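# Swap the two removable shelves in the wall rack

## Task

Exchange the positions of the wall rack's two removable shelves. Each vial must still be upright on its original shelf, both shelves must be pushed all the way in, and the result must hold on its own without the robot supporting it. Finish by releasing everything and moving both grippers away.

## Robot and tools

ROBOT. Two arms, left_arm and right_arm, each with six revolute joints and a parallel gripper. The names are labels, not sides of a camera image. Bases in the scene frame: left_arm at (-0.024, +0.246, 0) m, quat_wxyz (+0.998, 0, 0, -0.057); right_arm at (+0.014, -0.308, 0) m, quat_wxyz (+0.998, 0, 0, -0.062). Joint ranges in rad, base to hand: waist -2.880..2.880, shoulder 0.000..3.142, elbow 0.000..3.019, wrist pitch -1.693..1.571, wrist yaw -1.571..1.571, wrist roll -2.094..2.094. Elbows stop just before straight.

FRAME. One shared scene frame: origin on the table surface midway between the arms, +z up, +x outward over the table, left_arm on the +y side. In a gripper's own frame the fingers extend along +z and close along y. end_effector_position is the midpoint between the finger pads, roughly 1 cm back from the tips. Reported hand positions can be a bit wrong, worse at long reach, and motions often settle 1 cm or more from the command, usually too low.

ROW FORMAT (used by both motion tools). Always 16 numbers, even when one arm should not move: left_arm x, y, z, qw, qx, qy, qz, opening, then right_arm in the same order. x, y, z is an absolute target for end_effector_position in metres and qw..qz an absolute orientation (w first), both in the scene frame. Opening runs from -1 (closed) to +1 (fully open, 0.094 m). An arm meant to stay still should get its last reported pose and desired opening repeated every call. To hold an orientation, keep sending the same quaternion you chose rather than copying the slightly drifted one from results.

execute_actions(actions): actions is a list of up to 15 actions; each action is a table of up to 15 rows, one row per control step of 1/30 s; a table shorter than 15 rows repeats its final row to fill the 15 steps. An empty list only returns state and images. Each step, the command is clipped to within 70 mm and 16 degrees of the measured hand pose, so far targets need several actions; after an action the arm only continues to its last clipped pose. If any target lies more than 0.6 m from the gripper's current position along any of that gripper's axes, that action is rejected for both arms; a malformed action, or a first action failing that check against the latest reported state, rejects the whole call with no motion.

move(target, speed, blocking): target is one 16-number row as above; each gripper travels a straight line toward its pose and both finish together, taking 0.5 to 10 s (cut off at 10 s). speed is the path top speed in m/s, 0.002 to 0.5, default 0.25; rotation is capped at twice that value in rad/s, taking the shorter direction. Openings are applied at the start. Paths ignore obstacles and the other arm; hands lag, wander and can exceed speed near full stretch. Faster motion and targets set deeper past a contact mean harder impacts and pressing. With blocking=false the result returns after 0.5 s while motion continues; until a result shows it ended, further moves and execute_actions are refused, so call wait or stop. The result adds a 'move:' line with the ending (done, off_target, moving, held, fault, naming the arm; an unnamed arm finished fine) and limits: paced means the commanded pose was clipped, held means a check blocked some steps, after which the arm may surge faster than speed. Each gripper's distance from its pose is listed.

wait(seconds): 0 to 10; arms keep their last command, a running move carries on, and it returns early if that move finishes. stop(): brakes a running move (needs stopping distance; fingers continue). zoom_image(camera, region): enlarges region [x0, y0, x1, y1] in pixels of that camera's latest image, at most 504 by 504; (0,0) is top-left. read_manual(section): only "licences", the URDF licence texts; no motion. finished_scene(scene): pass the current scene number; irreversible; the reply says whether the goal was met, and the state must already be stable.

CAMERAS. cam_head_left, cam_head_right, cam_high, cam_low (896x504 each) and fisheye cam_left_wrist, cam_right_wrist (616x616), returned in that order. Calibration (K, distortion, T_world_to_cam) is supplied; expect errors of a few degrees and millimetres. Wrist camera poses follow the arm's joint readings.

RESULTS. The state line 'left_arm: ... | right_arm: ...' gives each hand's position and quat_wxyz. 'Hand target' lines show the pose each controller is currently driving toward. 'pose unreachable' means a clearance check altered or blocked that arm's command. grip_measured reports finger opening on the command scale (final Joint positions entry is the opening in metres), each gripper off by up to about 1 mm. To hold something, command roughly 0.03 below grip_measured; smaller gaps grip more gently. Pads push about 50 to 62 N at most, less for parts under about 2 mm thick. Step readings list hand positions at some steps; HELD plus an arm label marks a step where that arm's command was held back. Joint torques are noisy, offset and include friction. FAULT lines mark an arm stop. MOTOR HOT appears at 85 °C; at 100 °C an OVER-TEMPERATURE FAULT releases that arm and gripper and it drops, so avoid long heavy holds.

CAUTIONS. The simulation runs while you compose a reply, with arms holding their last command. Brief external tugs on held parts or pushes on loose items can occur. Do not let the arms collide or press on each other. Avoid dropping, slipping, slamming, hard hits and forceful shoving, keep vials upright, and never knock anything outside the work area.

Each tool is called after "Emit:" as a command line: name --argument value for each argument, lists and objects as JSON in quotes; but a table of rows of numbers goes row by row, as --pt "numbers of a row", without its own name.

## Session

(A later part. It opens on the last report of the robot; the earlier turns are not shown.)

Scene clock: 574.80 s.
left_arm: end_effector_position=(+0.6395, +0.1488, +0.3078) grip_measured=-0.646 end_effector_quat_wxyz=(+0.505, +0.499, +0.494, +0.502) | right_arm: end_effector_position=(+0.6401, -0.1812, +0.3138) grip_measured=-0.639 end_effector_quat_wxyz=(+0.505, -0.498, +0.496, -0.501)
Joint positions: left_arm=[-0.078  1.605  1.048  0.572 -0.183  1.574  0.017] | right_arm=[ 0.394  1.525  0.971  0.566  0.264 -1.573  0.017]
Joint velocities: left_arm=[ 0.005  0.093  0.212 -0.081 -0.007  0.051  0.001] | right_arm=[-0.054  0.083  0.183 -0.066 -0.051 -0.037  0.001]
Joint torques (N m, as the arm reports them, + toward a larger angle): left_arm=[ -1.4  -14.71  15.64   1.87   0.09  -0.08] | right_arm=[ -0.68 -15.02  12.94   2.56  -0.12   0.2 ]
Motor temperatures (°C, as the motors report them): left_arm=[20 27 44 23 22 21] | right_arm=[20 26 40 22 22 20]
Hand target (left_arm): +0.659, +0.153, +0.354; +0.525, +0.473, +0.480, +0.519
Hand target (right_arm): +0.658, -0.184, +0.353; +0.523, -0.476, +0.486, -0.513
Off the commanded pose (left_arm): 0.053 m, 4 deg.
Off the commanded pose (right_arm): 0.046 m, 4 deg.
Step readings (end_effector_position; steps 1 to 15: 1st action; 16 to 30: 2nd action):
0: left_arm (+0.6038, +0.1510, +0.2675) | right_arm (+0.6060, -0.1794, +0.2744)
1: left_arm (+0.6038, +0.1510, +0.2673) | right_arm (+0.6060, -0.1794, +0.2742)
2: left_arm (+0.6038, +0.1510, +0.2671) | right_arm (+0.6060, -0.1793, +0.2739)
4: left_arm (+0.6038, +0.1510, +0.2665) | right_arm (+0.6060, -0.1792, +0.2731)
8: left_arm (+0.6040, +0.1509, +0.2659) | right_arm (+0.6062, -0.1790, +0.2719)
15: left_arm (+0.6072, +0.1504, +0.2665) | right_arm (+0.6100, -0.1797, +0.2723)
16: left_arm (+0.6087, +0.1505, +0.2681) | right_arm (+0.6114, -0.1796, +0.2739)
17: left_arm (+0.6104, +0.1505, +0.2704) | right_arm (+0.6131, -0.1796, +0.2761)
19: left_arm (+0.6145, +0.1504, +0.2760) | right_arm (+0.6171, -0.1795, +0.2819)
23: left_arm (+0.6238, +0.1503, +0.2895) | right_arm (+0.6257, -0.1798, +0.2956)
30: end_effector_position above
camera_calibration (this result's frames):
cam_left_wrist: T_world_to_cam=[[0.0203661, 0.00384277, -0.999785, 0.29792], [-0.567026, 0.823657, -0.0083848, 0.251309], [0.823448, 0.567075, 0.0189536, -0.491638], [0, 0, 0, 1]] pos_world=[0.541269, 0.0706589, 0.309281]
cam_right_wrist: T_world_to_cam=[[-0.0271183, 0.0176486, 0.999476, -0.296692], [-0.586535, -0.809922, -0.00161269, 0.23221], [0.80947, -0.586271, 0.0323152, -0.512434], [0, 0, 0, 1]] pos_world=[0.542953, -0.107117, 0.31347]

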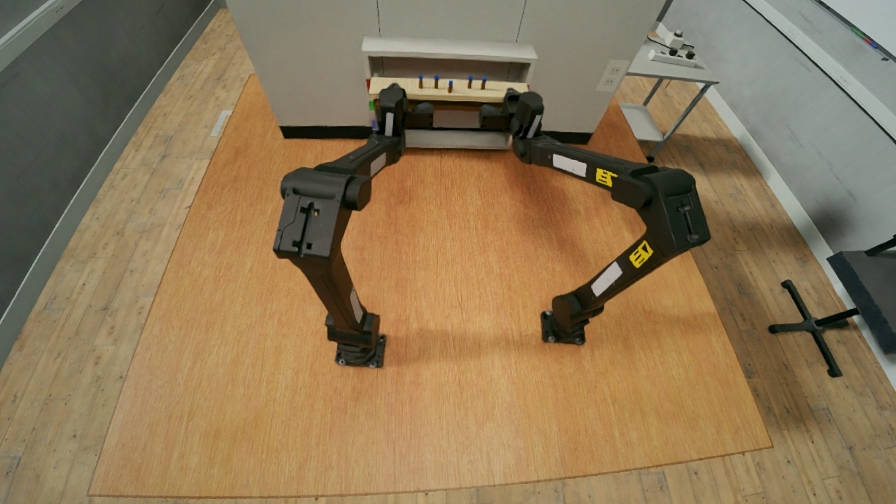

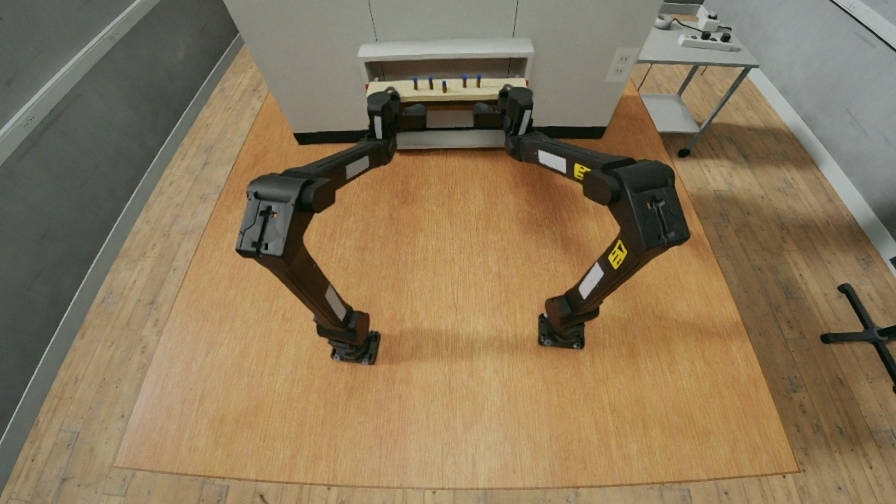

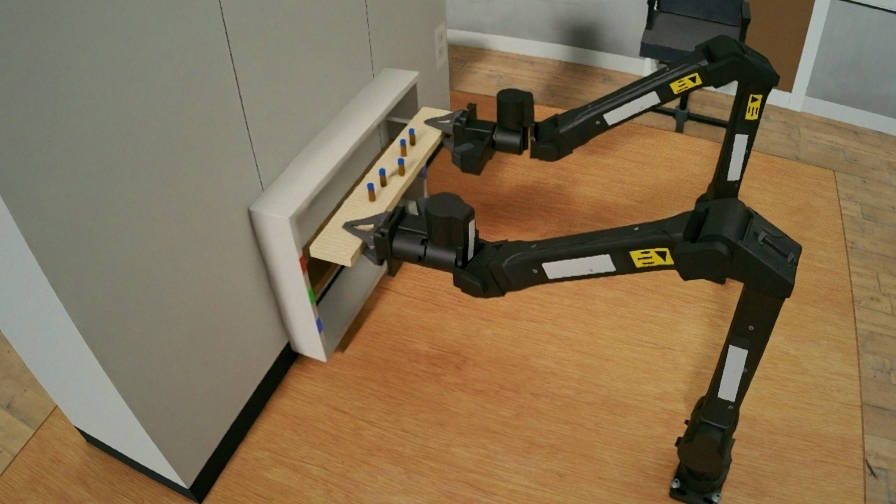

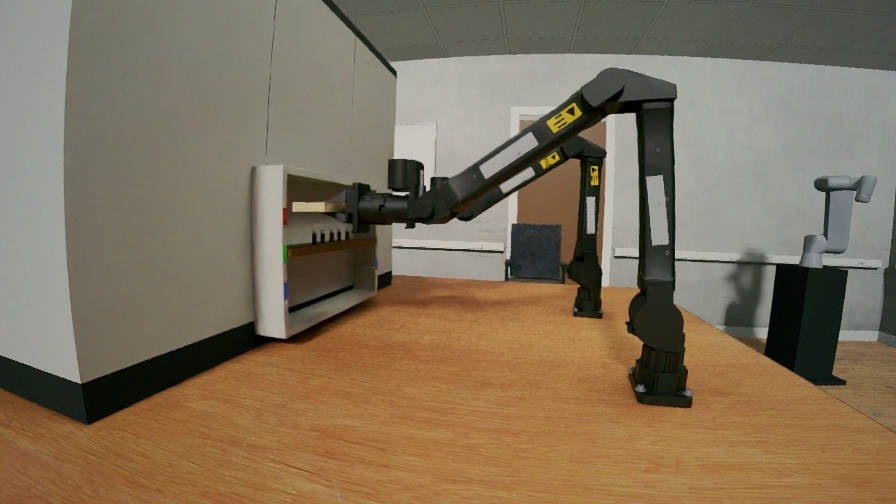

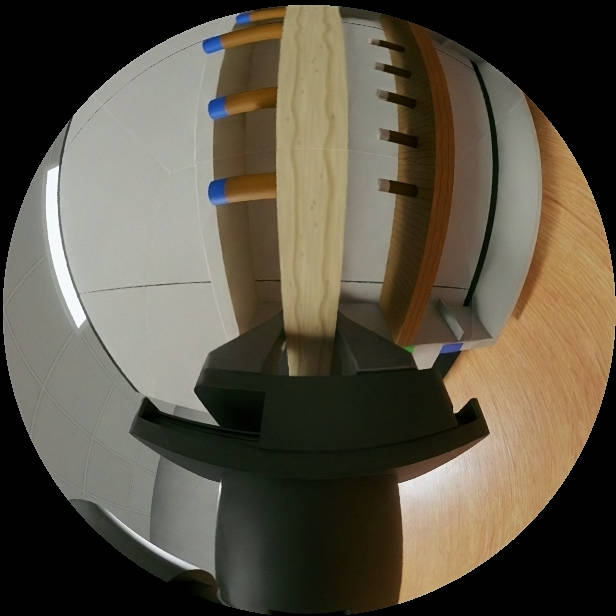

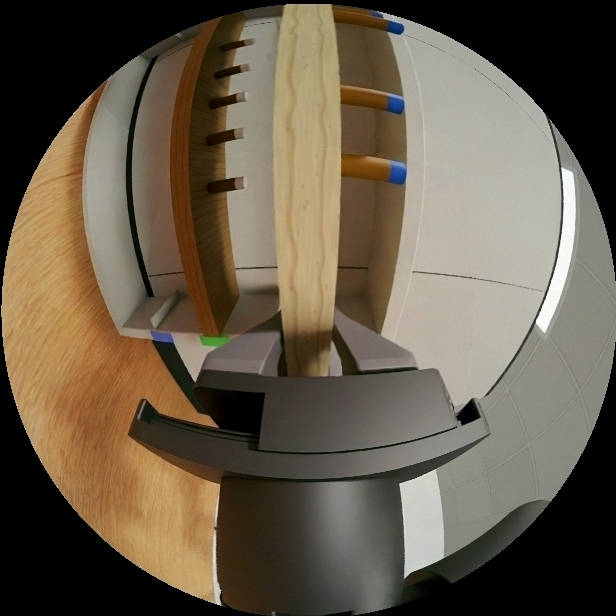

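Emit:
execute_actions --actions '[[[0.667,0.1532,0.3526,0.5257,0.4743,0.4813,0.5187,-0.68,0.666,-0.1826,0.3516,0.5232,-0.4768,0.4867,-0.5133,-0.68],[0.669,0.1532,0.3517,0.5254,0.4746,0.4816,0.5184,-0.68,0.668,-0.1826,0.3507,0.5229,-0.4771,0.4869,-0.5131,-0.68],[0.6715,0.1532,0.3508,0.5251,0.4749,0.4819,0.5181,-0.68,0.6705,-0.1826,0.3498,0.5226,-0.4774,0.4871,-0.5129,-0.68],[0.6743,0.1532,0.3499,0.5248,0.4752,0.4822,0.5178,-0.68,0.6733,-0.1826,0.3489,0.5223,-0.4777,0.4873,-0.5127,-0.68],[0.6772,0.1532,0.349,0.5245,0.4755,0.4825,0.5175,-0.68,0.6762,-0.1826,0.348,0.522,-0.478,0.4875,-0.5125,-0.68],[0.6801,0.1532,0.3481,0.5245,0.4755,0.4825,0.5175,-0.68,0.6791,-0.1826,0.3471,0.522,-0.478,0.4875,-0.5125,-0.68],[0.683,0.1532,0.3473,0.5245,0.4755,0.4825,0.5175,-0.68,0.682,-0.1826,0.3463,0.522,-0.478,0.4875,-0.5125,-0.68],[0.6859,0.1532,0.347,0.5245,0.4755,0.4825,0.5175,-0.68,0.6849,-0.1826,0.346,0.522,-0.478,0.4875,-0.5125,-0.68],[0.6888,0.1532,0.3468,0.5245,0.4755,0.4825,0.5175,-0.68,0.6878,-0.1826,0.3458,0.522,-0.478,0.4875,-0.5125,-0.68],[0.6917,0.1532,0.3466,0.5245,0.4755,0.4825,0.5175,-0.68,0.6907,-0.1826,0.3456,0.522,-0.478,0.4875,-0.5125,-0.68],[0.6946,0.1532,0.3464,0.5245,0.4755,0.4825,0.5175,-0.68,0.6936,-0.1826,0.3454,0.522,-0.478,0.4875,-0.5125,-0.68],[0.6975,0.1532,0.3462,0.5245,0.4755,0.4825,0.5175,-0.68,0.6965,-0.1826,0.3452,0.522,-0.478,0.4875,-0.5125,-0.68],[0.7004,0.1532,0.346,0.5245,0.4755,0.4825,0.5175,-0.68,0.6994,-0.1826,0.345,0.522,-0.478,0.4875,-0.5125,-0.68],[0.7033,0.1532,0.3458,0.5245,0.4755,0.4825,0.5175,-0.68,0.7023,-0.1826,0.3448,0.522,-0.478,0.4875,-0.5125,-0.68],[0.7062,0.1532,0.3456,0.5245,0.4755,0.4825,0.5175,-0.68,0.7052,-0.1826,0.3446,0.522,-0.478,0.4875,-0.5125,-0.68]],[[0.7091,0.1532,0.3454,0.5245,0.4755,0.4825,0.5175,-0.68,0.7081,-0.1826,0.3444,0.522,-0.478,0.4875,-0.5125,-0.68],[0.712,0.1532,0.3452,0.5245,0.4755,0.4825,0.5175,-0.68,0.711,-0.1826,0.3442,0.522,-0.478,0.4875,-0.5125,-0.68],[0.7149,0.1532,0.345,0.5245,0.4755,0.4825,0.5175,-0.68,0.7139,-0.1826,0.344,0.522,-0.478,0.4875,-0.5125,-0.68],[0.7178,0.1532,0.3448,0.5245,0.4755,0.4825,0.5175,-0.68,0.7168,-0.1826,0.3438,0.522,-0.478,0.4875,-0.5125,-0.68],[0.7207,0.1532,0.3446,0.5245,0.4755,0.4825,0.5175,-0.68,0.7197,-0.1826,0.3436,0.522,-0.478,0.4875,-0.5125,-0.68],[0.7236,0.1532,0.3444,0.5245,0.4755,0.4825,0.5175,-0.68,0.7226,-0.1826,0.3434,0.522,-0.478,0.4875,-0.5125,-0.68],[0.7265,0.1532,0.3442,0.5245,0.4755,0.4825,0.5175,-0.68,0.7255,-0.1826,0.3432,0.522,-0.478,0.4875,-0.5125,-0.68],[0.7292,0.1532,0.344,0.5245,0.4755,0.4825,0.5175,-0.68,0.7282,-0.1826,0.343,0.522,-0.478,0.4875,-0.5125,-0.68],[0.7318,0.1532,0.3438,0.5245,0.4755,0.4825,0.5175,-0.68,0.7308,-0.1826,0.3428,0.522,-0.478,0.4875,-0.5125,-0.68],[0.7342,0.1532,0.3436,0.5245,0.4755,0.4825,0.5175,-0.68,0.7332,-0.1826,0.3426,0.522,-0.478,0.4875,-0.5125,-0.68],[0.7364,0.1532,0.3434,0.5245,0.4755,0.4825,0.5175,-0.68,0.7354,-0.1826,0.3424,0.522,-0.478,0.4875,-0.5125,-0.68],[0.7384,0.1532,0.3432,0.5245,0.4755,0.4825,0.5175,-0.68,0.7374,-0.1826,0.3422,0.522,-0.478,0.4875,-0.5125,-0.68],[0.740,0.1532,0.343,0.5245,0.4755,0.4825,0.5175,-0.68,0.739,-0.1826,0.342,0.522,-0.478,0.4875,-0.5125,-0.68],[0.7414,0.1532,0.3428,0.5245,0.4755,0.4825,0.5175,-0.68,0.7404,-0.1826,0.3418,0.522,-0.478,0.4875,-0.5125,-0.68],[0.7425,0.1532,0.3426,0.5245,0.4755,0.4825,0.5175,-0.68,0.7415,-0.1826,0.3416,0.522,-0.478,0.4875,-0.5125,-0.68]]]'

Scene clock: 611.60 s.
left_arm: end_effector_position=(+0.7176, +0.1488, +0.2908) grip_measured=-0.646 end_effector_quat_wxyz=(+0.500, +0.503, +0.499, +0.498) | right_arm: end_effector_position=(+0.7181, -0.1802, +0.2972) grip_measured=-0.639 end_effector_quat_wxyz=(+0.499, -0.504, +0.499, -0.498)
Joint positions: left_arm=[-0.052  1.799  1.271  0.525 -0.16   1.573  0.017] | right_arm=[ 0.358  1.72   1.181  0.533  0.229 -1.573  0.017]
Joint velocities: left_arm=[-0.005  0.122  0.159 -0.007 -0.007 -0.007 -0.   ] | right_arm=[-0.024  0.122  0.134 -0.007 -0.037 -0.037  0.   ]
Joint torques (N m, as the arm reports them, + toward a larger angle): left_arm=[ -1.71 -18.42  16.16   1.65  -0.02  -0.08] | right_arm=[ -0.42 -18.98  13.5    2.64  -0.12   0.23]
Motor temperatures (°C, as the motors report them): left_arm=[20 26 50 23 21 21] | right_arm=[20 26 48 22 22 20]
Hand target (left_arm): +0.735, +0.153, +0.343; +0.524, +0.475, +0.482, +0.518
Hand target (right_arm): +0.735, -0.184, +0.342; +0.522, -0.477, +0.487, -0.512
Off the commanded pose (left_arm): 0.058 m, 5 deg.
Off the commanded pose (right_arm): 0.050 m, 4 deg.
Step readings (end_effector_position; steps 1 to 15: 1st action; 16 to 30: 2nd action):
0: left_arm (+0.6445, +0.1487, +0.3049) | right_arm (+0.6449, -0.1811, +0.3111)
1: left_arm (+0.6446, +0.1488, +0.3047) | right_arm (+0.6450, -0.1811, +0.3108)
2: left_arm (+0.6448, +0.1489, +0.3044) | right_arm (+0.6452, -0.1812, +0.3106)
4: left_arm (+0.6467, +0.1492, +0.3032) | right_arm (+0.6472, -0.1806, +0.3094)
8: left_arm (+0.6564, +0.1497, +0.2992) | right_arm (+0.6572, -0.1801, +0.3055)
15: left_arm (+0.6772, +0.1491, +0.2907) | right_arm (+0.6780, -0.1803, +0.2975)
16: left_arm (+0.6799, +0.1488, +0.2899) | right_arm (+0.6807, -0.1804, +0.2968)
17: left_arm (+0.6826, +0.1487, +0.2902) | right_arm (+0.6833, -0.1804, +0.2964)
19: left_arm (+0.6882, +0.1489, +0.2903) | right_arm (+0.6889, -0.1804, +0.2971)
23: left_arm (+0.6999, +0.1488, +0.2914) | right_arm (+0.7005, -0.1802, +0.2984)
30: end_effector_position above
camera_calibration (this result's frames):
cam_left_wrist: T_world_to_cam=[[0.00348176, 0.00551663, -0.999979, 0.291288], [-0.568324, 0.822801, 0.00256037, 0.293324], [0.822797, 0.568303, 0.00600003, -0.551554], [0, 0, 0, 1]] pos_world=[0.619506, 0.0704956, 0.293841]
cam_right_wrist: T_world_to_cam=[[-0.00976329, 0.0222584, 0.999705, -0.289705], [-0.587677, -0.809003, 0.0122731, 0.275566], [0.809037, -0.587383, 0.0209793, -0.570924], [0, 0, 0, 1]] pos_world=[0.621013, -0.105969, 0.298215]

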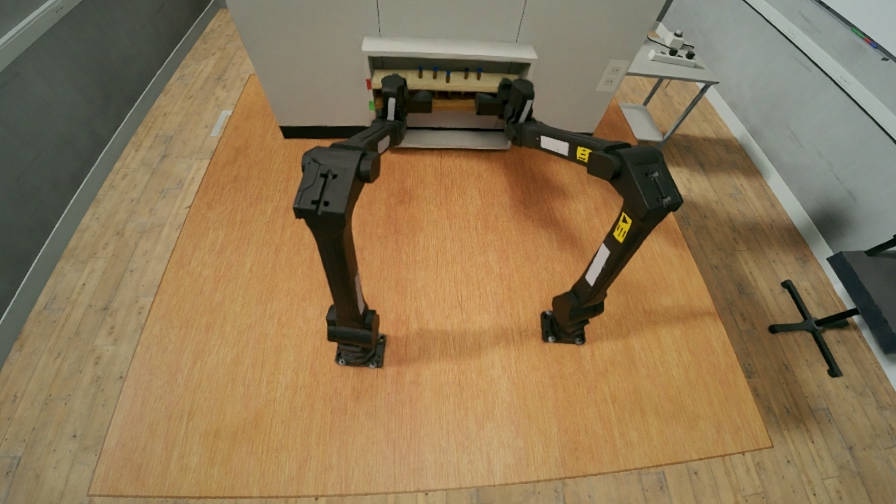

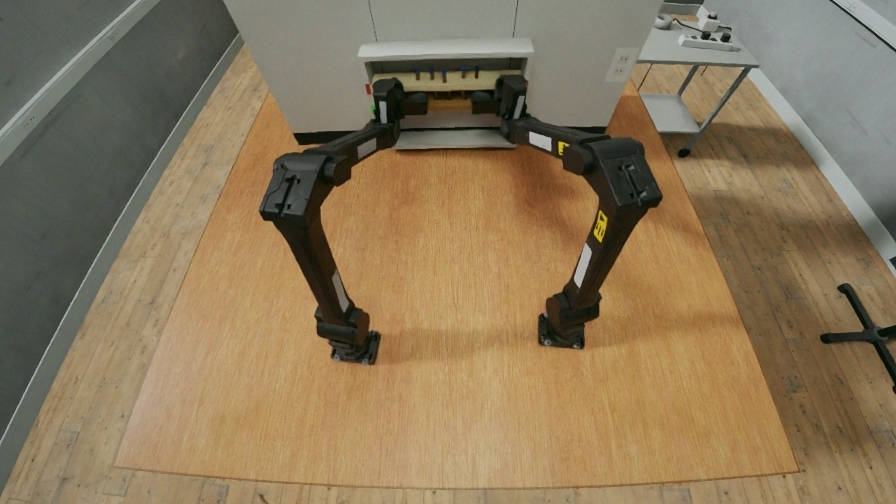

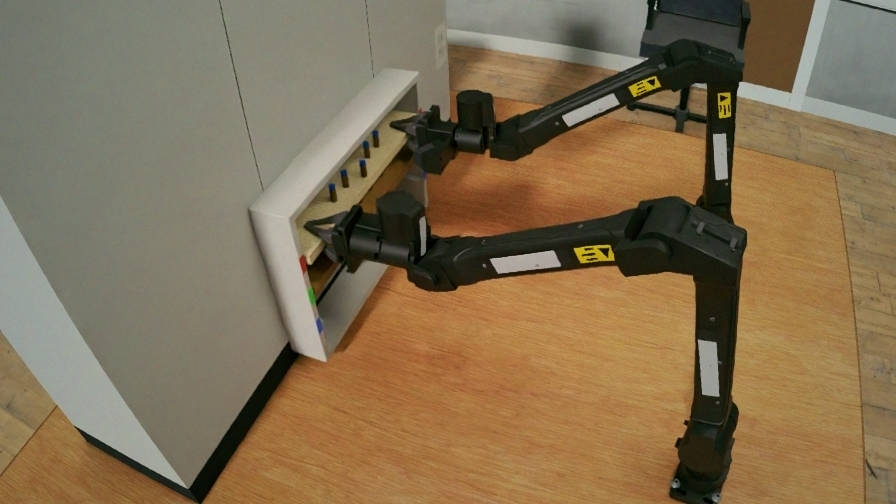

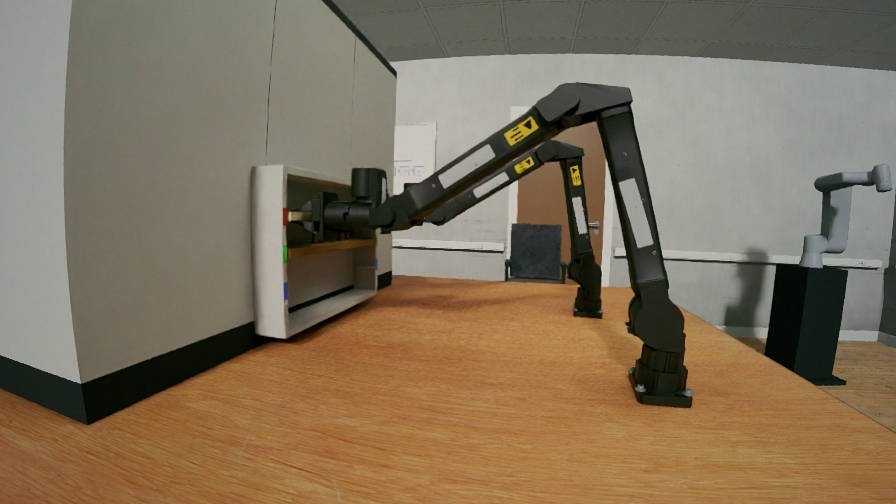

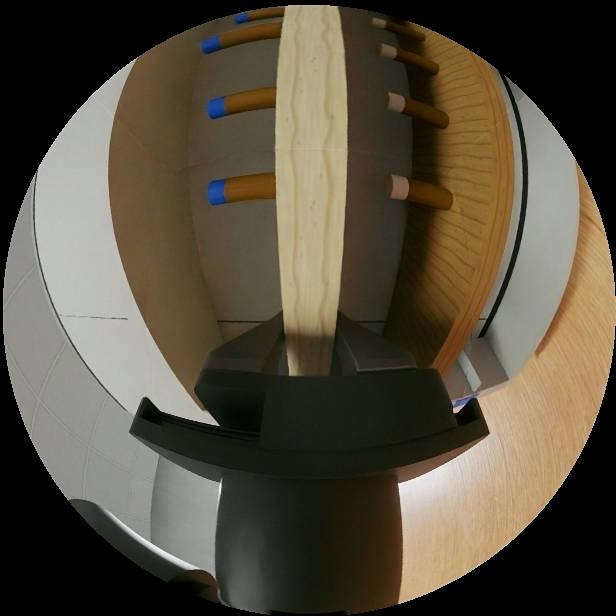

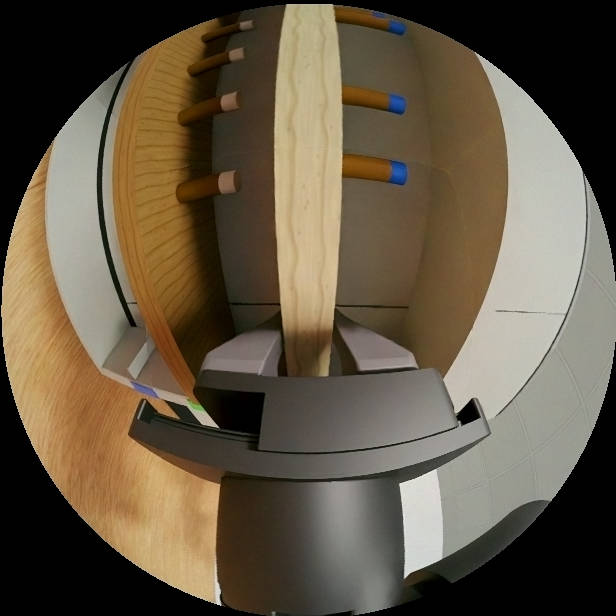

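Emit:
execute_actions --actions '[[[0.7435,0.153,0.3426,0.525,0.475,0.482,0.518,-0.68,0.7428,-0.1826,0.3416,0.5225,-0.4775,0.487,-0.513,-0.68],[0.7445,0.153,0.3426,0.5255,0.4745,0.4815,0.5185,-0.68,0.744,-0.1826,0.3416,0.523,-0.477,0.4867,-0.5133,-0.68],[0.7455,0.153,0.3426,0.5255,0.4745,0.4815,0.5185,-0.68,0.745,-0.1826,0.3416,0.5235,-0.4765,0.4865,-0.5135,-0.68],[0.7465,0.153,0.3426,0.5255,0.4745,0.4815,0.5185,-0.68,0.746,-0.1826,0.3416,0.5235,-0.4765,0.4865,-0.5135,-0.68],[0.7475,0.153,0.3426,0.5255,0.4745,0.4815,0.5185,-0.68,0.747,-0.1826,0.3416,0.5235,-0.4765,0.4865,-0.5135,-0.68],[0.7485,0.153,0.3426,0.5255,0.4745,0.4815,0.5185,-0.68,0.748,-0.1826,0.3416,0.5235,-0.4765,0.4865,-0.5135,-0.68],[0.7494,0.153,0.3426,0.5255,0.4745,0.4815,0.5185,-0.68,0.7489,-0.1826,0.3416,0.5235,-0.4765,0.4865,-0.5135,-0.68],[0.7503,0.153,0.3426,0.5255,0.4745,0.4815,0.5185,-0.68,0.7498,-0.1826,0.3416,0.5235,-0.4765,0.4865,-0.5135,-0.68],[0.7512,0.153,0.3426,0.5255,0.4745,0.4815,0.5185,-0.68,0.7507,-0.1826,0.3416,0.5235,-0.4765,0.4865,-0.5135,-0.68],[0.752,0.153,0.3426,0.5255,0.4745,0.4815,0.5185,-0.68,0.7515,-0.1826,0.3416,0.5235,-0.4765,0.4865,-0.5135,-0.68],[0.7528,0.153,0.3426,0.5255,0.4745,0.4815,0.5185,-0.68,0.7523,-0.1826,0.3416,0.5235,-0.4765,0.4865,-0.5135,-0.68],[0.7536,0.153,0.3426,0.5255,0.4745,0.4815,0.5185,-0.68,0.7531,-0.1826,0.3416,0.5235,-0.4765,0.4865,-0.5135,-0.68],[0.7544,0.153,0.3426,0.5255,0.4745,0.4815,0.5185,-0.68,0.7539,-0.1826,0.3416,0.5235,-0.4765,0.4865,-0.5135,-0.68],[0.7552,0.153,0.3426,0.5255,0.4745,0.4815,0.5185,-0.68,0.7547,-0.1826,0.3416,0.5235,-0.4765,0.4865,-0.5135,-0.68],[0.756,0.153,0.3426,0.5255,0.4745,0.4815,0.5185,-0.68,0.7555,-0.1826,0.3416,0.5235,-0.4765,0.4865,-0.5135,-0.68]]]'

Scene clock: 631.20 s.
left_arm: end_effector_position=(+0.7298, +0.1492, +0.2904) grip_measured=-0.646 end_effector_quat_wxyz=(+0.501, +0.502, +0.498, +0.499) | right_arm: end_effector_position=(+0.7302, -0.1796, +0.2968) grip_measured=-0.639 end_effector_quat_wxyz=(+0.501, -0.502, +0.498, -0.499)
Joint positions: left_arm=[-0.049  1.828  1.31   0.519 -0.157  1.573  0.017] | right_arm=[ 0.354  1.749  1.217  0.532  0.225 -1.573  0.017]
Joint velocities: left_arm=[-0.005 -0.005 -0.007  0.002  0.007  0.022 -0.   ] | right_arm=[-0.015 -0.005 -0.002 -0.027 -0.081 -0.081 -0.   ]
Joint torques (N m, as the arm reports them, + toward a larger angle): left_arm=[ -0.81 -17.78  17.57   1.86   0.09  -0.06] | right_arm=[ -0.69 -18.76  14.6    2.43  -0.11   0.23]
Motor temperatures (°C, as the motors report them): left_arm=[20 27 52 23 21 21] | right_arm=[20 26 50 22 22 20]
Hand target (left_arm): +0.748, +0.154, +0.342; +0.524, +0.474, +0.481, +0.519
Hand target (right_arm): +0.749, -0.184, +0.342; +0.523, -0.476, +0.486, -0.513
Off the commanded pose (left_arm): 0.059 m, 5 deg.
Off the commanded pose (right_arm): 0.052 m, 4 deg.
Step readings (end_effector_position):
0: left_arm (+0.7205, +0.1485, +0.2908) | right_arm (+0.7211, -0.1801, +0.2971)
1: left_arm (+0.7205, +0.1485, +0.2908) | right_arm (+0.7211, -0.1801, +0.2968)
2: left_arm (+0.7208, +0.1487, +0.2907) | right_arm (+0.7213, -0.1800, +0.2970)
4: left_arm (+0.7220, +0.1488, +0.2907) | right_arm (+0.7225, -0.1799, +0.2973)
8: left_arm (+0.7260, +0.1491, +0.2909) | right_arm (+0.7267, -0.1798, +0.2971)
15: end_effector_position above
camera_calibration (this result's frames):
cam_left_wrist: T_world_to_cam=[[0.00686254, 0.00495996, -0.999964, 0.288482], [-0.56927, 0.822151, 0.000171205, 0.301343], [0.822122, 0.569248, 0.0084656, -0.562165], [0, 0, 0, 1]] pos_world=[0.631734, 0.070831, 0.293179]
cam_right_wrist: T_world_to_cam=[[-0.0145921, 0.0210958, 0.999671, -0.285814], [-0.587418, -0.809239, 0.00850267, 0.284036], [0.809152, -0.587101, 0.0242005, -0.581392], [0, 0, 0, 1]] pos_world=[0.633112, -0.105453, 0.297375]

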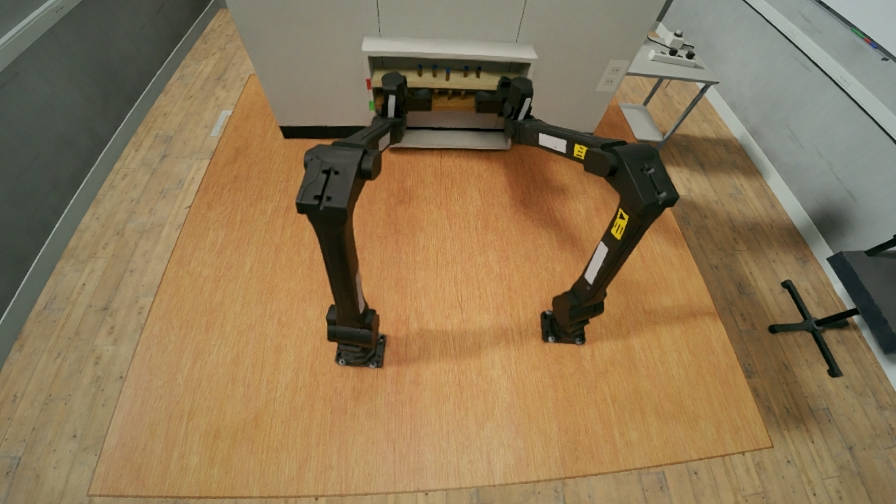

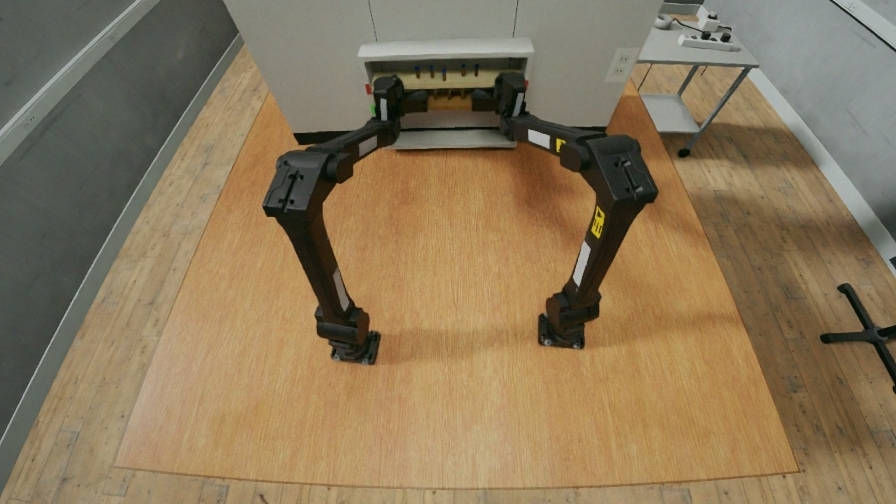

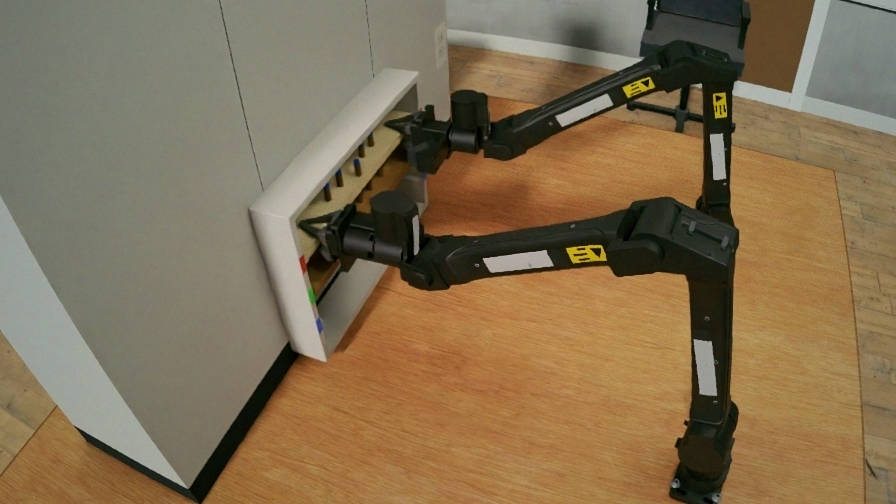

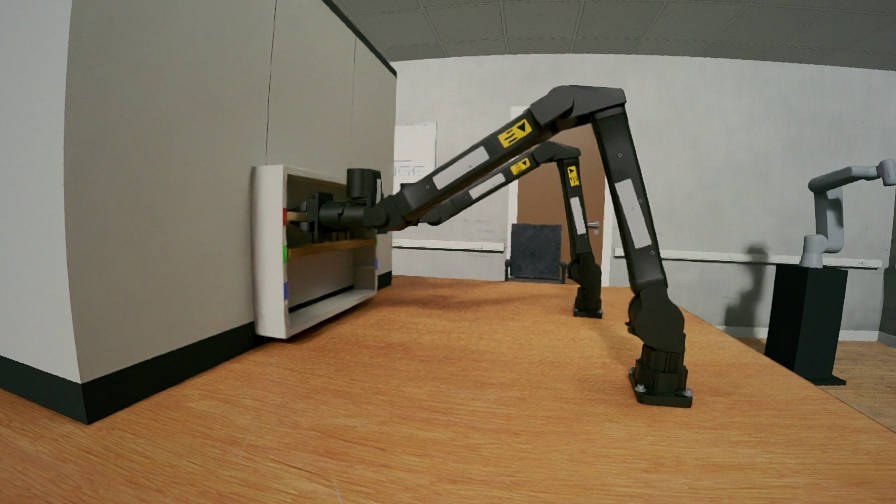

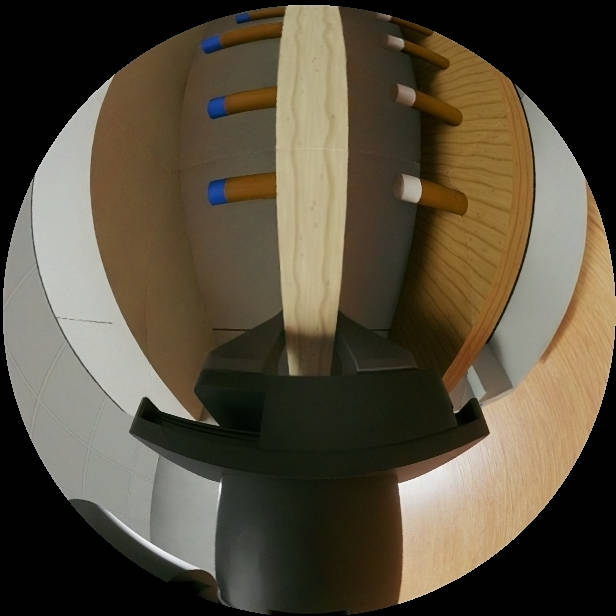

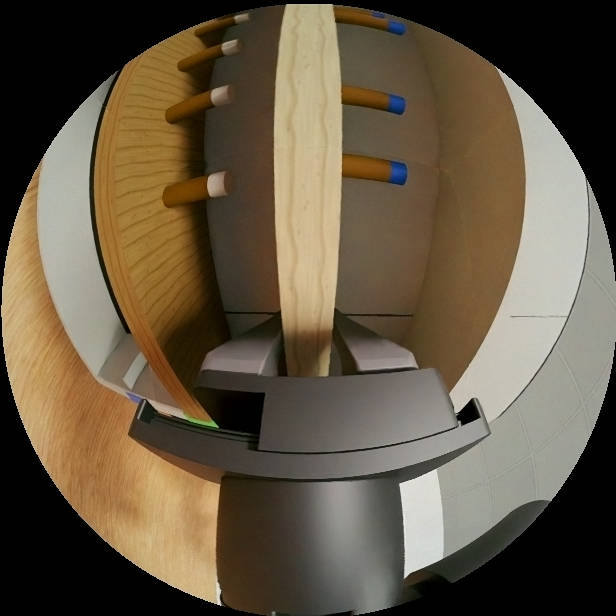

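Emit:
execute_actions --actions '[[[0.7546,0.1528,0.3392,0.5242,0.4758,0.4826,0.5174,-0.68,0.754,-0.1824,0.3383,0.5222,-0.4778,0.4873,-0.5127,-0.68],[0.7532,0.1526,0.3359,0.5228,0.4772,0.4836,0.5164,-0.68,0.7524,-0.1823,0.3351,0.5208,-0.4792,0.488,-0.512,-0.68],[0.7518,0.1524,0.3325,0.5215,0.4785,0.4847,0.5153,-0.68,0.7509,-0.1821,0.3318,0.5195,-0.4805,0.4888,-0.5112,-0.68],[0.7504,0.1522,0.3292,0.5201,0.4799,0.4857,0.5143,-0.68,0.7493,-0.182,0.3286,0.5181,-0.4819,0.4895,-0.5105,-0.68],[0.749,0.152,0.3258,0.5188,0.4812,0.4868,0.5132,-0.68,0.7478,-0.1818,0.3253,0.5168,-0.4832,0.4903,-0.5097,-0.68],[0.7476,0.1518,0.3224,0.5174,0.4826,0.4878,0.5122,-0.68,0.7462,-0.1816,0.322,0.5154,-0.4846,0.491,-0.509,-0.68],[0.7462,0.1516,0.3191,0.5161,0.4839,0.4889,0.5111,-0.68,0.7447,-0.1815,0.3188,0.5141,-0.4859,0.4918,-0.5082,-0.68],[0.7448,0.1514,0.3157,0.5147,0.4853,0.4899,0.5101,-0.68,0.7431,-0.1813,0.3155,0.5127,-0.4873,0.4925,-0.5075,-0.68],[0.7434,0.1512,0.3124,0.5134,0.4866,0.491,0.509,-0.68,0.7416,-0.1812,0.3123,0.5114,-0.4886,0.4933,-0.5067,-0.68],[0.742,0.151,0.309,0.512,0.488,0.492,0.508,-0.68,0.740,-0.181,0.309,0.510,-0.490,0.494,-0.506,-0.68],[0.742,0.151,0.309,0.512,0.488,0.492,0.508,-0.66,0.740,-0.181,0.309,0.510,-0.490,0.494,-0.506,-0.66],[0.742,0.151,0.309,0.512,0.488,0.492,0.508,-0.63,0.740,-0.181,0.309,0.510,-0.490,0.494,-0.506,-0.63],[0.742,0.151,0.309,0.512,0.488,0.492,0.508,-0.59,0.740,-0.181,0.309,0.510,-0.490,0.494,-0.506,-0.59],[0.742,0.151,0.309,0.512,0.488,0.492,0.508,-0.52,0.740,-0.181,0.309,0.510,-0.490,0.494,-0.506,-0.52],[0.742,0.151,0.309,0.512,0.488,0.492,0.508,-0.42,0.740,-0.181,0.309,0.510,-0.490,0.494,-0.506,-0.42]],[[0.742,0.151,0.309,0.512,0.488,0.492,0.508,-0.3,0.740,-0.181,0.309,0.510,-0.490,0.494,-0.506,-0.3],[0.742,0.151,0.309,0.512,0.488,0.492,0.508,-0.18,0.740,-0.181,0.309,0.510,-0.490,0.494,-0.506,-0.18],[0.7393,0.1503,0.3109,0.5128,0.4872,0.4913,0.5087,-0.06,0.7378,-0.1803,0.3086,0.510,-0.490,0.494,-0.506,-0.06],[0.7365,0.1495,0.3128,0.5137,0.4863,0.4907,0.5093,0.06,0.7355,-0.1796,0.3082,0.5098,-0.4902,0.4942,-0.5058,0.06],[0.7338,0.1488,0.3146,0.5145,0.4855,0.49,0.51,0.15,0.7333,-0.1789,0.3079,0.5096,-0.4904,0.4944,-0.5056,0.15],[0.731,0.148,0.3165,0.5153,0.4847,0.4893,0.5107,0.2,0.731,-0.1782,0.3075,0.5095,-0.4905,0.4945,-0.5055,0.2],[0.7283,0.1473,0.3184,0.5162,0.4838,0.4887,0.5113,0.2,0.7288,-0.1775,0.3071,0.5093,-0.4907,0.4947,-0.5053,0.2],[0.7255,0.1465,0.3203,0.517,0.483,0.488,0.512,0.2,0.7265,-0.1768,0.3068,0.5092,-0.4908,0.4948,-0.5052,0.2],[0.7228,0.1458,0.3221,0.5179,0.4821,0.4873,0.5127,0.2,0.7243,-0.1761,0.3064,0.5091,-0.4909,0.4949,-0.5051,0.2],[0.720,0.145,0.324,0.5187,0.4813,0.4867,0.5133,0.2,0.722,-0.1755,0.306,0.509,-0.491,0.495,-0.505,0.2],[0.716,0.145,0.324,0.5187,0.4813,0.4867,0.5133,0.2,0.718,-0.1755,0.306,0.509,-0.491,0.495,-0.505,0.2],[0.7115,0.145,0.324,0.5187,0.4813,0.4867,0.5133,0.2,0.7135,-0.1755,0.306,0.509,-0.491,0.495,-0.505,0.2],[0.7065,0.145,0.324,0.5187,0.4813,0.4867,0.5133,0.2,0.7085,-0.1755,0.306,0.509,-0.491,0.495,-0.505,0.2],[0.7015,0.145,0.324,0.5187,0.4813,0.4867,0.5133,0.2,0.7035,-0.1755,0.306,0.509,-0.491,0.495,-0.505,0.2],[0.6965,0.145,0.324,0.5187,0.4813,0.4867,0.5133,0.2,0.6985,-0.1755,0.306,0.509,-0.491,0.495,-0.505,0.2]],[[0.6915,0.145,0.324,0.5187,0.4813,0.4867,0.5133,0.2,0.6935,-0.1755,0.306,0.509,-0.491,0.495,-0.505,0.2],[0.6865,0.145,0.324,0.5187,0.4813,0.4867,0.5133,0.2,0.6885,-0.1755,0.306,0.509,-0.491,0.495,-0.505,0.2],[0.6815,0.145,0.324,0.5187,0.4813,0.4867,0.5133,0.2,0.6835,-0.1755,0.306,0.509,-0.491,0.495,-0.505,0.2],[0.6765,0.145,0.324,0.5187,0.4813,0.4867,0.5133,0.2,0.6785,-0.1755,0.306,0.509,-0.491,0.495,-0.505,0.2],[0.6715,0.145,0.324,0.5187,0.4813,0.4867,0.5133,0.2,0.6735,-0.1755,0.306,0.509,-0.491,0.495,-0.505,0.2],[0.6665,0.145,0.324,0.5187,0.4813,0.4867,0.5133,0.2,0.6685,-0.1755,0.306,0.509,-0.491,0.495,-0.505,0.2],[0.6615,0.145,0.324,0.5187,0.4813,0.4867,0.5133,0.2,0.6635,-0.1755,0.306,0.509,-0.491,0.495,-0.505,0.2],[0.6565,0.145,0.324,0.5187,0.4813,0.4867,0.5133,0.2,0.6585,-0.1755,0.306,0.509,-0.491,0.495,-0.505,0.2],[0.6515,0.145,0.324,0.5187,0.4813,0.4867,0.5133,0.2,0.6535,-0.1755,0.306,0.509,-0.491,0.495,-0.505,0.2],[0.647,0.145,0.324,0.5187,0.4813,0.4867,0.5133,0.2,0.649,-0.1755,0.306,0.509,-0.491,0.495,-0.505,0.2],[0.644,0.145,0.324,0.5187,0.4813,0.4867,0.5133,0.2,0.6455,-0.1755,0.306,0.509,-0.491,0.495,-0.505,0.2],[0.6425,0.145,0.324,0.5187,0.4813,0.4867,0.5133,0.2,0.6435,-0.1755,0.306,0.509,-0.491,0.495,-0.505,0.2],[0.642,0.145,0.3195,0.5165,0.4835,0.4884,0.5116,0.2,0.643,-0.176,0.3045,0.508,-0.492,0.4955,-0.5045,0.2],[0.6425,0.1455,0.3145,0.5142,0.4858,0.4901,0.5099,0.2,0.6435,-0.1765,0.303,0.5073,-0.4927,0.496,-0.504,0.2],[0.643,0.146,0.309,0.512,0.488,0.4918,0.5082,0.2,0.644,-0.177,0.301,0.5065,-0.4935,0.4965,-0.5035,0.2]],[[0.6435,0.1465,0.303,0.510,0.490,0.4935,0.5065,0.2,0.6445,-0.1774,0.298,0.5057,-0.4943,0.497,-0.503,0.2],[0.644,0.147,0.297,0.508,0.492,0.4948,0.5052,0.2,0.645,-0.1777,0.295,0.5052,-0.4948,0.4972,-0.5028,0.2],[0.6445,0.1475,0.291,0.507,0.493,0.4955,0.5045,0.2,0.6455,-0.178,0.291,0.505,-0.495,0.4975,-0.5025,0.2],[0.645,0.148,0.285,0.507,0.493,0.4955,0.5045,0.2,0.646,-0.178,0.285,0.505,-0.495,0.4975,-0.5025,0.2],[0.645,0.148,0.279,0.507,0.493,0.4955,0.5045,0.2,0.646,-0.178,0.279,0.505,-0.495,0.4975,-0.5025,0.2],[0.645,0.148,0.273,0.507,0.493,0.4955,0.5045,0.2,0.646,-0.178,0.273,0.505,-0.495,0.4975,-0.5025,0.2],[0.645,0.148,0.267,0.507,0.493,0.4955,0.5045,0.2,0.646,-0.178,0.267,0.505,-0.495,0.4975,-0.5025,0.2],[0.645,0.148,0.261,0.507,0.493,0.4955,0.5045,0.2,0.646,-0.178,0.261,0.505,-0.495,0.4975,-0.5025,0.2],[0.645,0.148,0.255,0.507,0.493,0.4955,0.5045,0.2,0.646,-0.178,0.255,0.505,-0.495,0.4975,-0.5025,0.2],[0.645,0.148,0.249,0.507,0.493,0.4955,0.5045,0.2,0.646,-0.178,0.249,0.505,-0.495,0.4975,-0.5025,0.2],[0.645,0.148,0.243,0.507,0.493,0.4955,0.5045,0.2,0.646,-0.178,0.243,0.505,-0.495,0.4975,-0.5025,0.2],[0.645,0.148,0.2375,0.507,0.493,0.4955,0.5045,0.2,0.646,-0.178,0.2375,0.505,-0.495,0.4975,-0.5025,0.2],[0.645,0.148,0.2325,0.507,0.493,0.4955,0.5045,0.2,0.646,-0.178,0.2325,0.505,-0.495,0.4975,-0.5025,0.2],[0.645,0.148,0.2285,0.507,0.493,0.4955,0.5045,0.2,0.646,-0.178,0.2285,0.505,-0.495,0.4975,-0.5025,0.2],[0.645,0.148,0.2255,0.507,0.493,0.4955,0.5045,0.2,0.646,-0.178,0.2255,0.505,-0.495,0.4975,-0.5025,0.2]],[[0.645,0.148,0.2235,0.507,0.493,0.4955,0.5045,0.2,0.646,-0.178,0.2235,0.505,-0.495,0.4975,-0.5025,0.2],[0.645,0.148,0.2225,0.507,0.493,0.4955,0.5045,0.2,0.646,-0.178,0.2225,0.505,-0.495,0.4975,-0.5025,0.2],[0.648,0.1486,0.2233,0.5069,0.4931,0.4953,0.5047,0.2,0.649,-0.1787,0.2244,0.5054,-0.4946,0.4969,-0.5031,0.2],[0.651,0.1492,0.2241,0.5067,0.4933,0.4952,0.5048,0.2,0.652,-0.1794,0.2262,0.5059,-0.4941,0.4964,-0.5036,0.2],[0.654,0.1498,0.2249,0.5066,0.4934,0.495,0.505,0.2,0.655,-0.1801,0.2281,0.5063,-0.4937,0.4958,-0.5042,0.2],[0.657,0.1504,0.2257,0.5064,0.4936,0.4949,0.5051,0.2,0.658,-0.1808,0.2299,0.5067,-0.4933,0.4952,-0.5048,0.2],[0.660,0.151,0.2265,0.5063,0.4937,0.4947,0.5053,0.2,0.661,-0.1815,0.2318,0.5071,-0.4929,0.4946,-0.5054,0.2],[0.663,0.1512,0.2273,0.5061,0.4939,0.4946,0.5054,0.2,0.664,-0.1822,0.2336,0.5076,-0.4924,0.4941,-0.5059,0.2],[0.666,0.1514,0.228,0.506,0.494,0.4944,0.5056,0.2,0.667,-0.1833,0.2355,0.508,-0.492,0.4935,-0.5065,0.2],[0.669,0.1514,0.228,0.506,0.494,0.4944,0.5056,0.2,0.670,-0.1833,0.2355,0.508,-0.492,0.4935,-0.5065,0.2],[0.672,0.1514,0.228,0.506,0.494,0.4944,0.5056,0.2,0.673,-0.1833,0.2355,0.508,-0.492,0.4935,-0.5065,0.2],[0.6745,0.1514,0.228,0.506,0.494,0.4944,0.5056,0.2,0.6755,-0.1833,0.2355,0.508,-0.492,0.4935,-0.5065,0.2],[0.6765,0.1514,0.228,0.506,0.494,0.4944,0.5056,0.2,0.6775,-0.1833,0.2355,0.508,-0.492,0.4935,-0.5065,0.2],[0.678,0.1514,0.228,0.506,0.494,0.4944,0.5056,0.2,0.679,-0.1833,0.2355,0.508,-0.492,0.4935,-0.5065,0.2],[0.679,0.1514,0.228,0.506,0.494,0.4944,0.5056,0.2,0.680,-0.1833,0.2355,0.508,-0.492,0.4935,-0.5065,0.2]]]'

Scene clock: 719.90 s.
left_arm: end_effector_position=(+0.6558, +0.1476, +0.2127) grip_measured=+0.198 end_effector_quat_wxyz=(+0.498, +0.506, +0.500, +0.496) | right_arm: end_effector_position=(+0.6571, -0.1810, +0.2181) grip_measured=+0.197 end_effector_quat_wxyz=(+0.499, -0.505, +0.499, -0.497)
Joint positions: left_arm=[-0.074  1.793  1.013  0.768 -0.179  1.573  0.056] | right_arm=[ 0.384  1.726  0.926  0.793  0.253 -1.573  0.056]
Joint velocities: left_arm=[ 0.024  0.122  0.217  0.002  0.022  0.022 -0.   ] | right_arm=[-0.054  0.103  0.208 -0.002 -0.037 -0.066  0.   ]
Joint torques (N m, as the arm reports them, + toward a larger angle): left_arm=[ -0.33 -15.09  12.34   1.76  -0.01  -0.05] | right_arm=[ -0.08 -15.62  10.57   2.37  -0.01   0.13]
Motor temperatures (°C, as the motors report them): left_arm=[20 27 56 23 22 21] | right_arm=[20 26 54 22 22 20]
Hand target (left_arm): +0.676, +0.151, +0.229; +0.506, +0.494, +0.494, +0.506
Hand target (right_arm): +0.677, -0.184, +0.236; +0.508, -0.492, +0.493, -0.507
Off the commanded pose (left_arm): 0.028 m, 2 deg.
Off the commanded pose (right_arm): 0.029 m, 2 deg.
Step readings (end_effector_position; steps 1 to 15: 1st action; 16 to 30: 2nd action; 31 to 45: 3rd action; 46 to 60: 4th action; 61 to 75: 5th action):
0: left_arm (+0.7298, +0.1492, +0.2904) | right_arm (+0.7302, -0.1796, +0.2968)
1: left_arm (+0.7298, +0.1492, +0.2904) | right_arm (+0.7302, -0.1796, +0.2968)
2: left_arm (+0.7298, +0.1492, +0.2904) | right_arm (+0.7302, -0.1796, +0.2968)
4: left_arm (+0.7298, +0.1492, +0.2904) | right_arm (+0.7302, -0.1796, +0.2968)
8: left_arm (+0.7298, +0.1492, +0.2904) | right_arm (+0.7302, -0.1796, +0.2968)
15: left_arm (+0.7299, +0.1492, +0.2896) | right_arm (+0.7304, -0.1796, +0.2957)
16: left_arm (+0.7299, +0.1492, +0.2896) | right_arm (+0.7304, -0.1796, +0.2957)
17: left_arm (+0.7299, +0.1492, +0.2896) | right_arm (+0.7305, -0.1795, +0.2954)
19: left_arm (+0.7299, +0.1493, +0.2896) | right_arm (+0.7305, -0.1797, +0.2954)
23: left_arm (+0.7299, +0.1504, +0.2896) | right_arm (+0.7305, -0.1809, +0.2962)
30: left_arm (+0.7162, +0.1524, +0.2853) | right_arm (+0.7157, -0.1845, +0.2966)
31: left_arm (+0.7113, +0.1526, +0.2843) | right_arm (+0.7106, -0.1847, +0.2962)
32: left_arm (+0.7062, +0.1526, +0.2836) | right_arm (+0.7054, -0.1847, +0.2960)
34: left_arm (+0.6956, +0.1524, +0.2840) | right_arm (+0.6950, -0.1842, +0.2971)
38: left_arm (+0.6747, +0.1512, +0.2892) | right_arm (+0.6740, -0.1820, +0.3010)
45: left_arm (+0.6475, +0.1496, +0.2997) | right_arm (+0.6477, -0.1797, +0.3051)
46: left_arm (+0.6468, +0.1495, +0.2994) | right_arm (+0.6474, -0.1795, +0.3054)
47: left_arm (+0.6464, +0.1495, +0.2988) | right_arm (+0.6474, -0.1795, +0.3058)
49: left_arm (+0.6445, +0.1499, +0.2956) | right_arm (+0.6468, -0.1797, +0.3054)
53: left_arm (+0.6415, +0.1505, +0.2867) | right_arm (+0.6458, -0.1800, +0.2966)
60: left_arm (+0.6431, +0.1502, +0.2391) | right_arm (+0.6479, -0.1794, +0.2417)
61: left_arm (+0.6435, +0.1501, +0.2312) | right_arm (+0.6482, -0.1793, +0.2339)
62: left_arm (+0.6437, +0.1501, +0.2240) | right_arm (+0.6484, -0.1793, +0.2273)
64: left_arm (+0.6448, +0.1498, +0.2128) | right_arm (+0.6493, -0.1788, +0.2183)
68: left_arm (+0.6457, +0.1483, +0.2056) | right_arm (+0.6497, -0.1771, +0.2154)
75: end_effector_position above
camera_calibration (this result's frames):
cam_left_wrist: T_world_to_cam=[[-0.00662016, 0.00748004, -0.99995, 0.219744], [-0.567005, 0.823655, 0.00991513, 0.256772], [0.823688, 0.567042, -0.00121151, -0.49846], [0, 0, 0, 1]] pos_world=[0.557621, 0.0695124, 0.216583]
cam_right_wrist: T_world_to_cam=[[-0.00875962, 0.0226563, 0.999705, -0.211787], [-0.585191, -0.810787, 0.0132473, 0.237864], [0.810848, -0.584902, 0.0203605, -0.521061], [0, 0, 0, 1]] pos_world=[0.559842, -0.107114, 0.219182]

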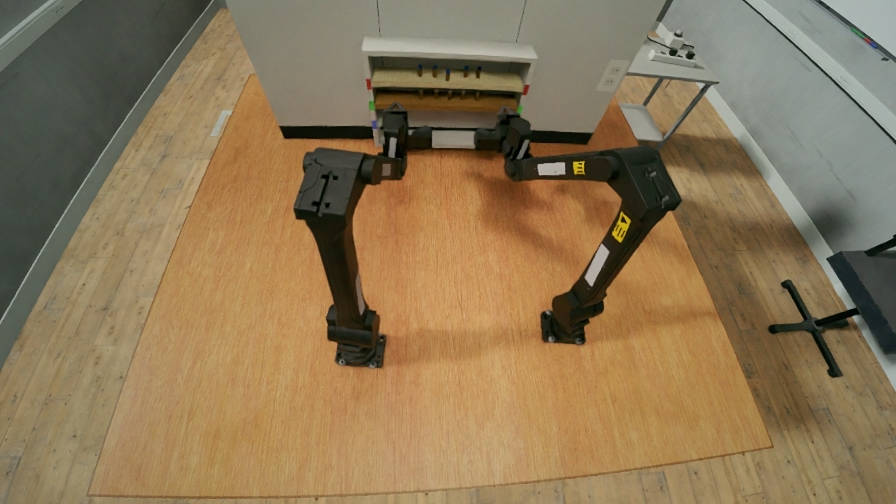

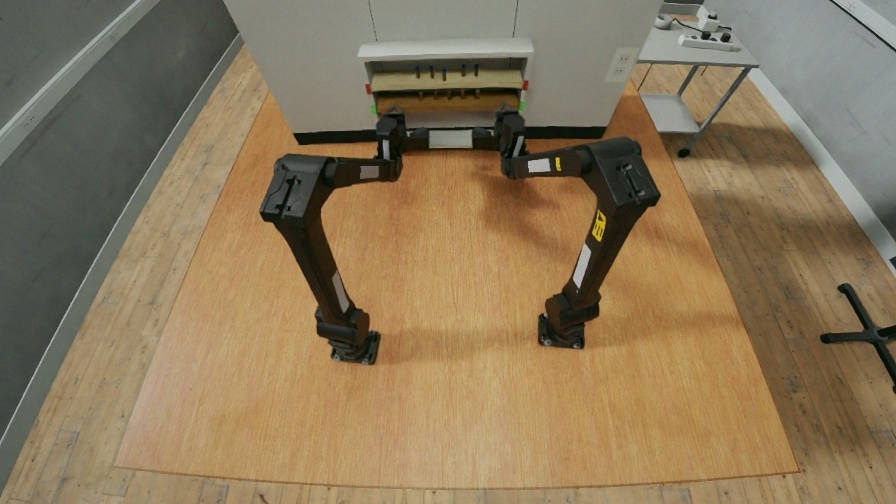

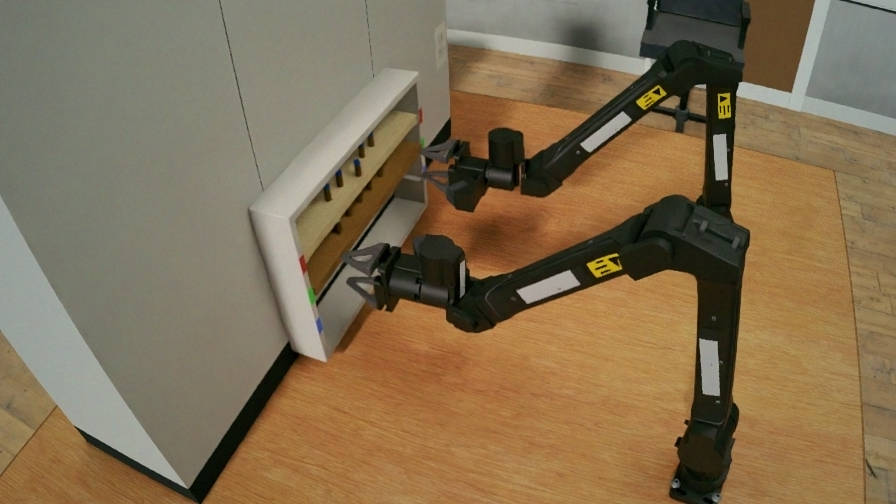

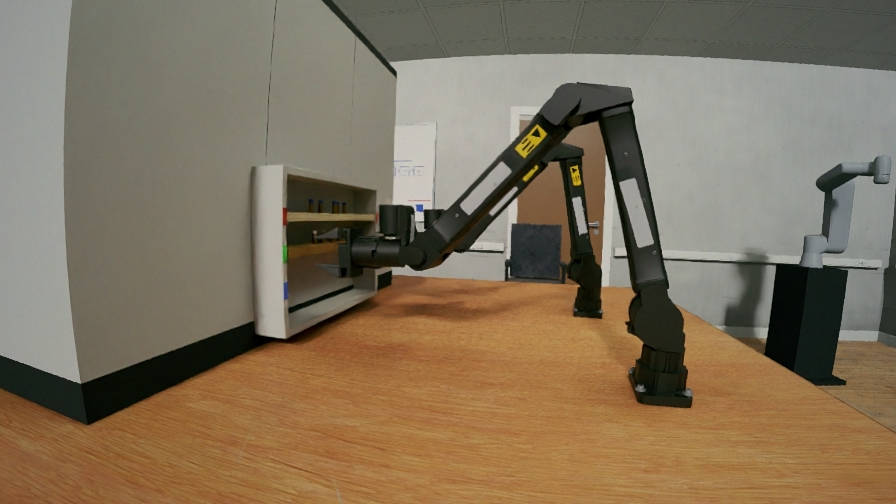

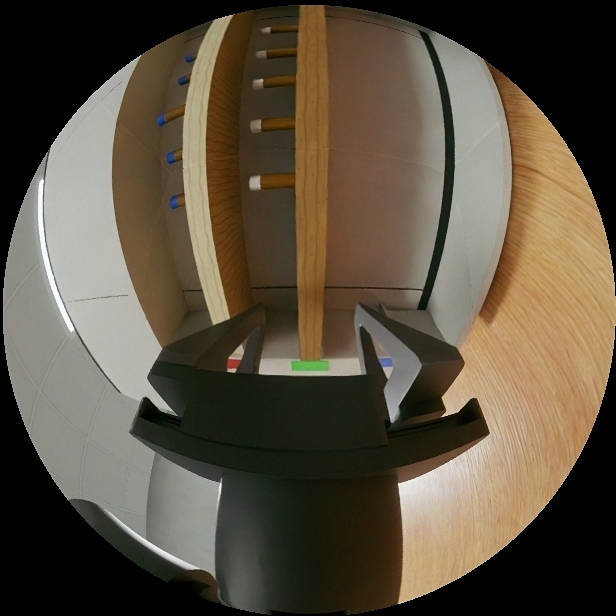

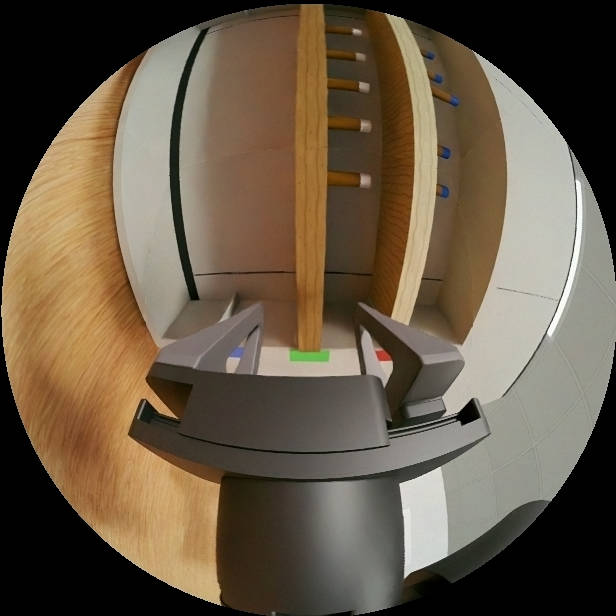

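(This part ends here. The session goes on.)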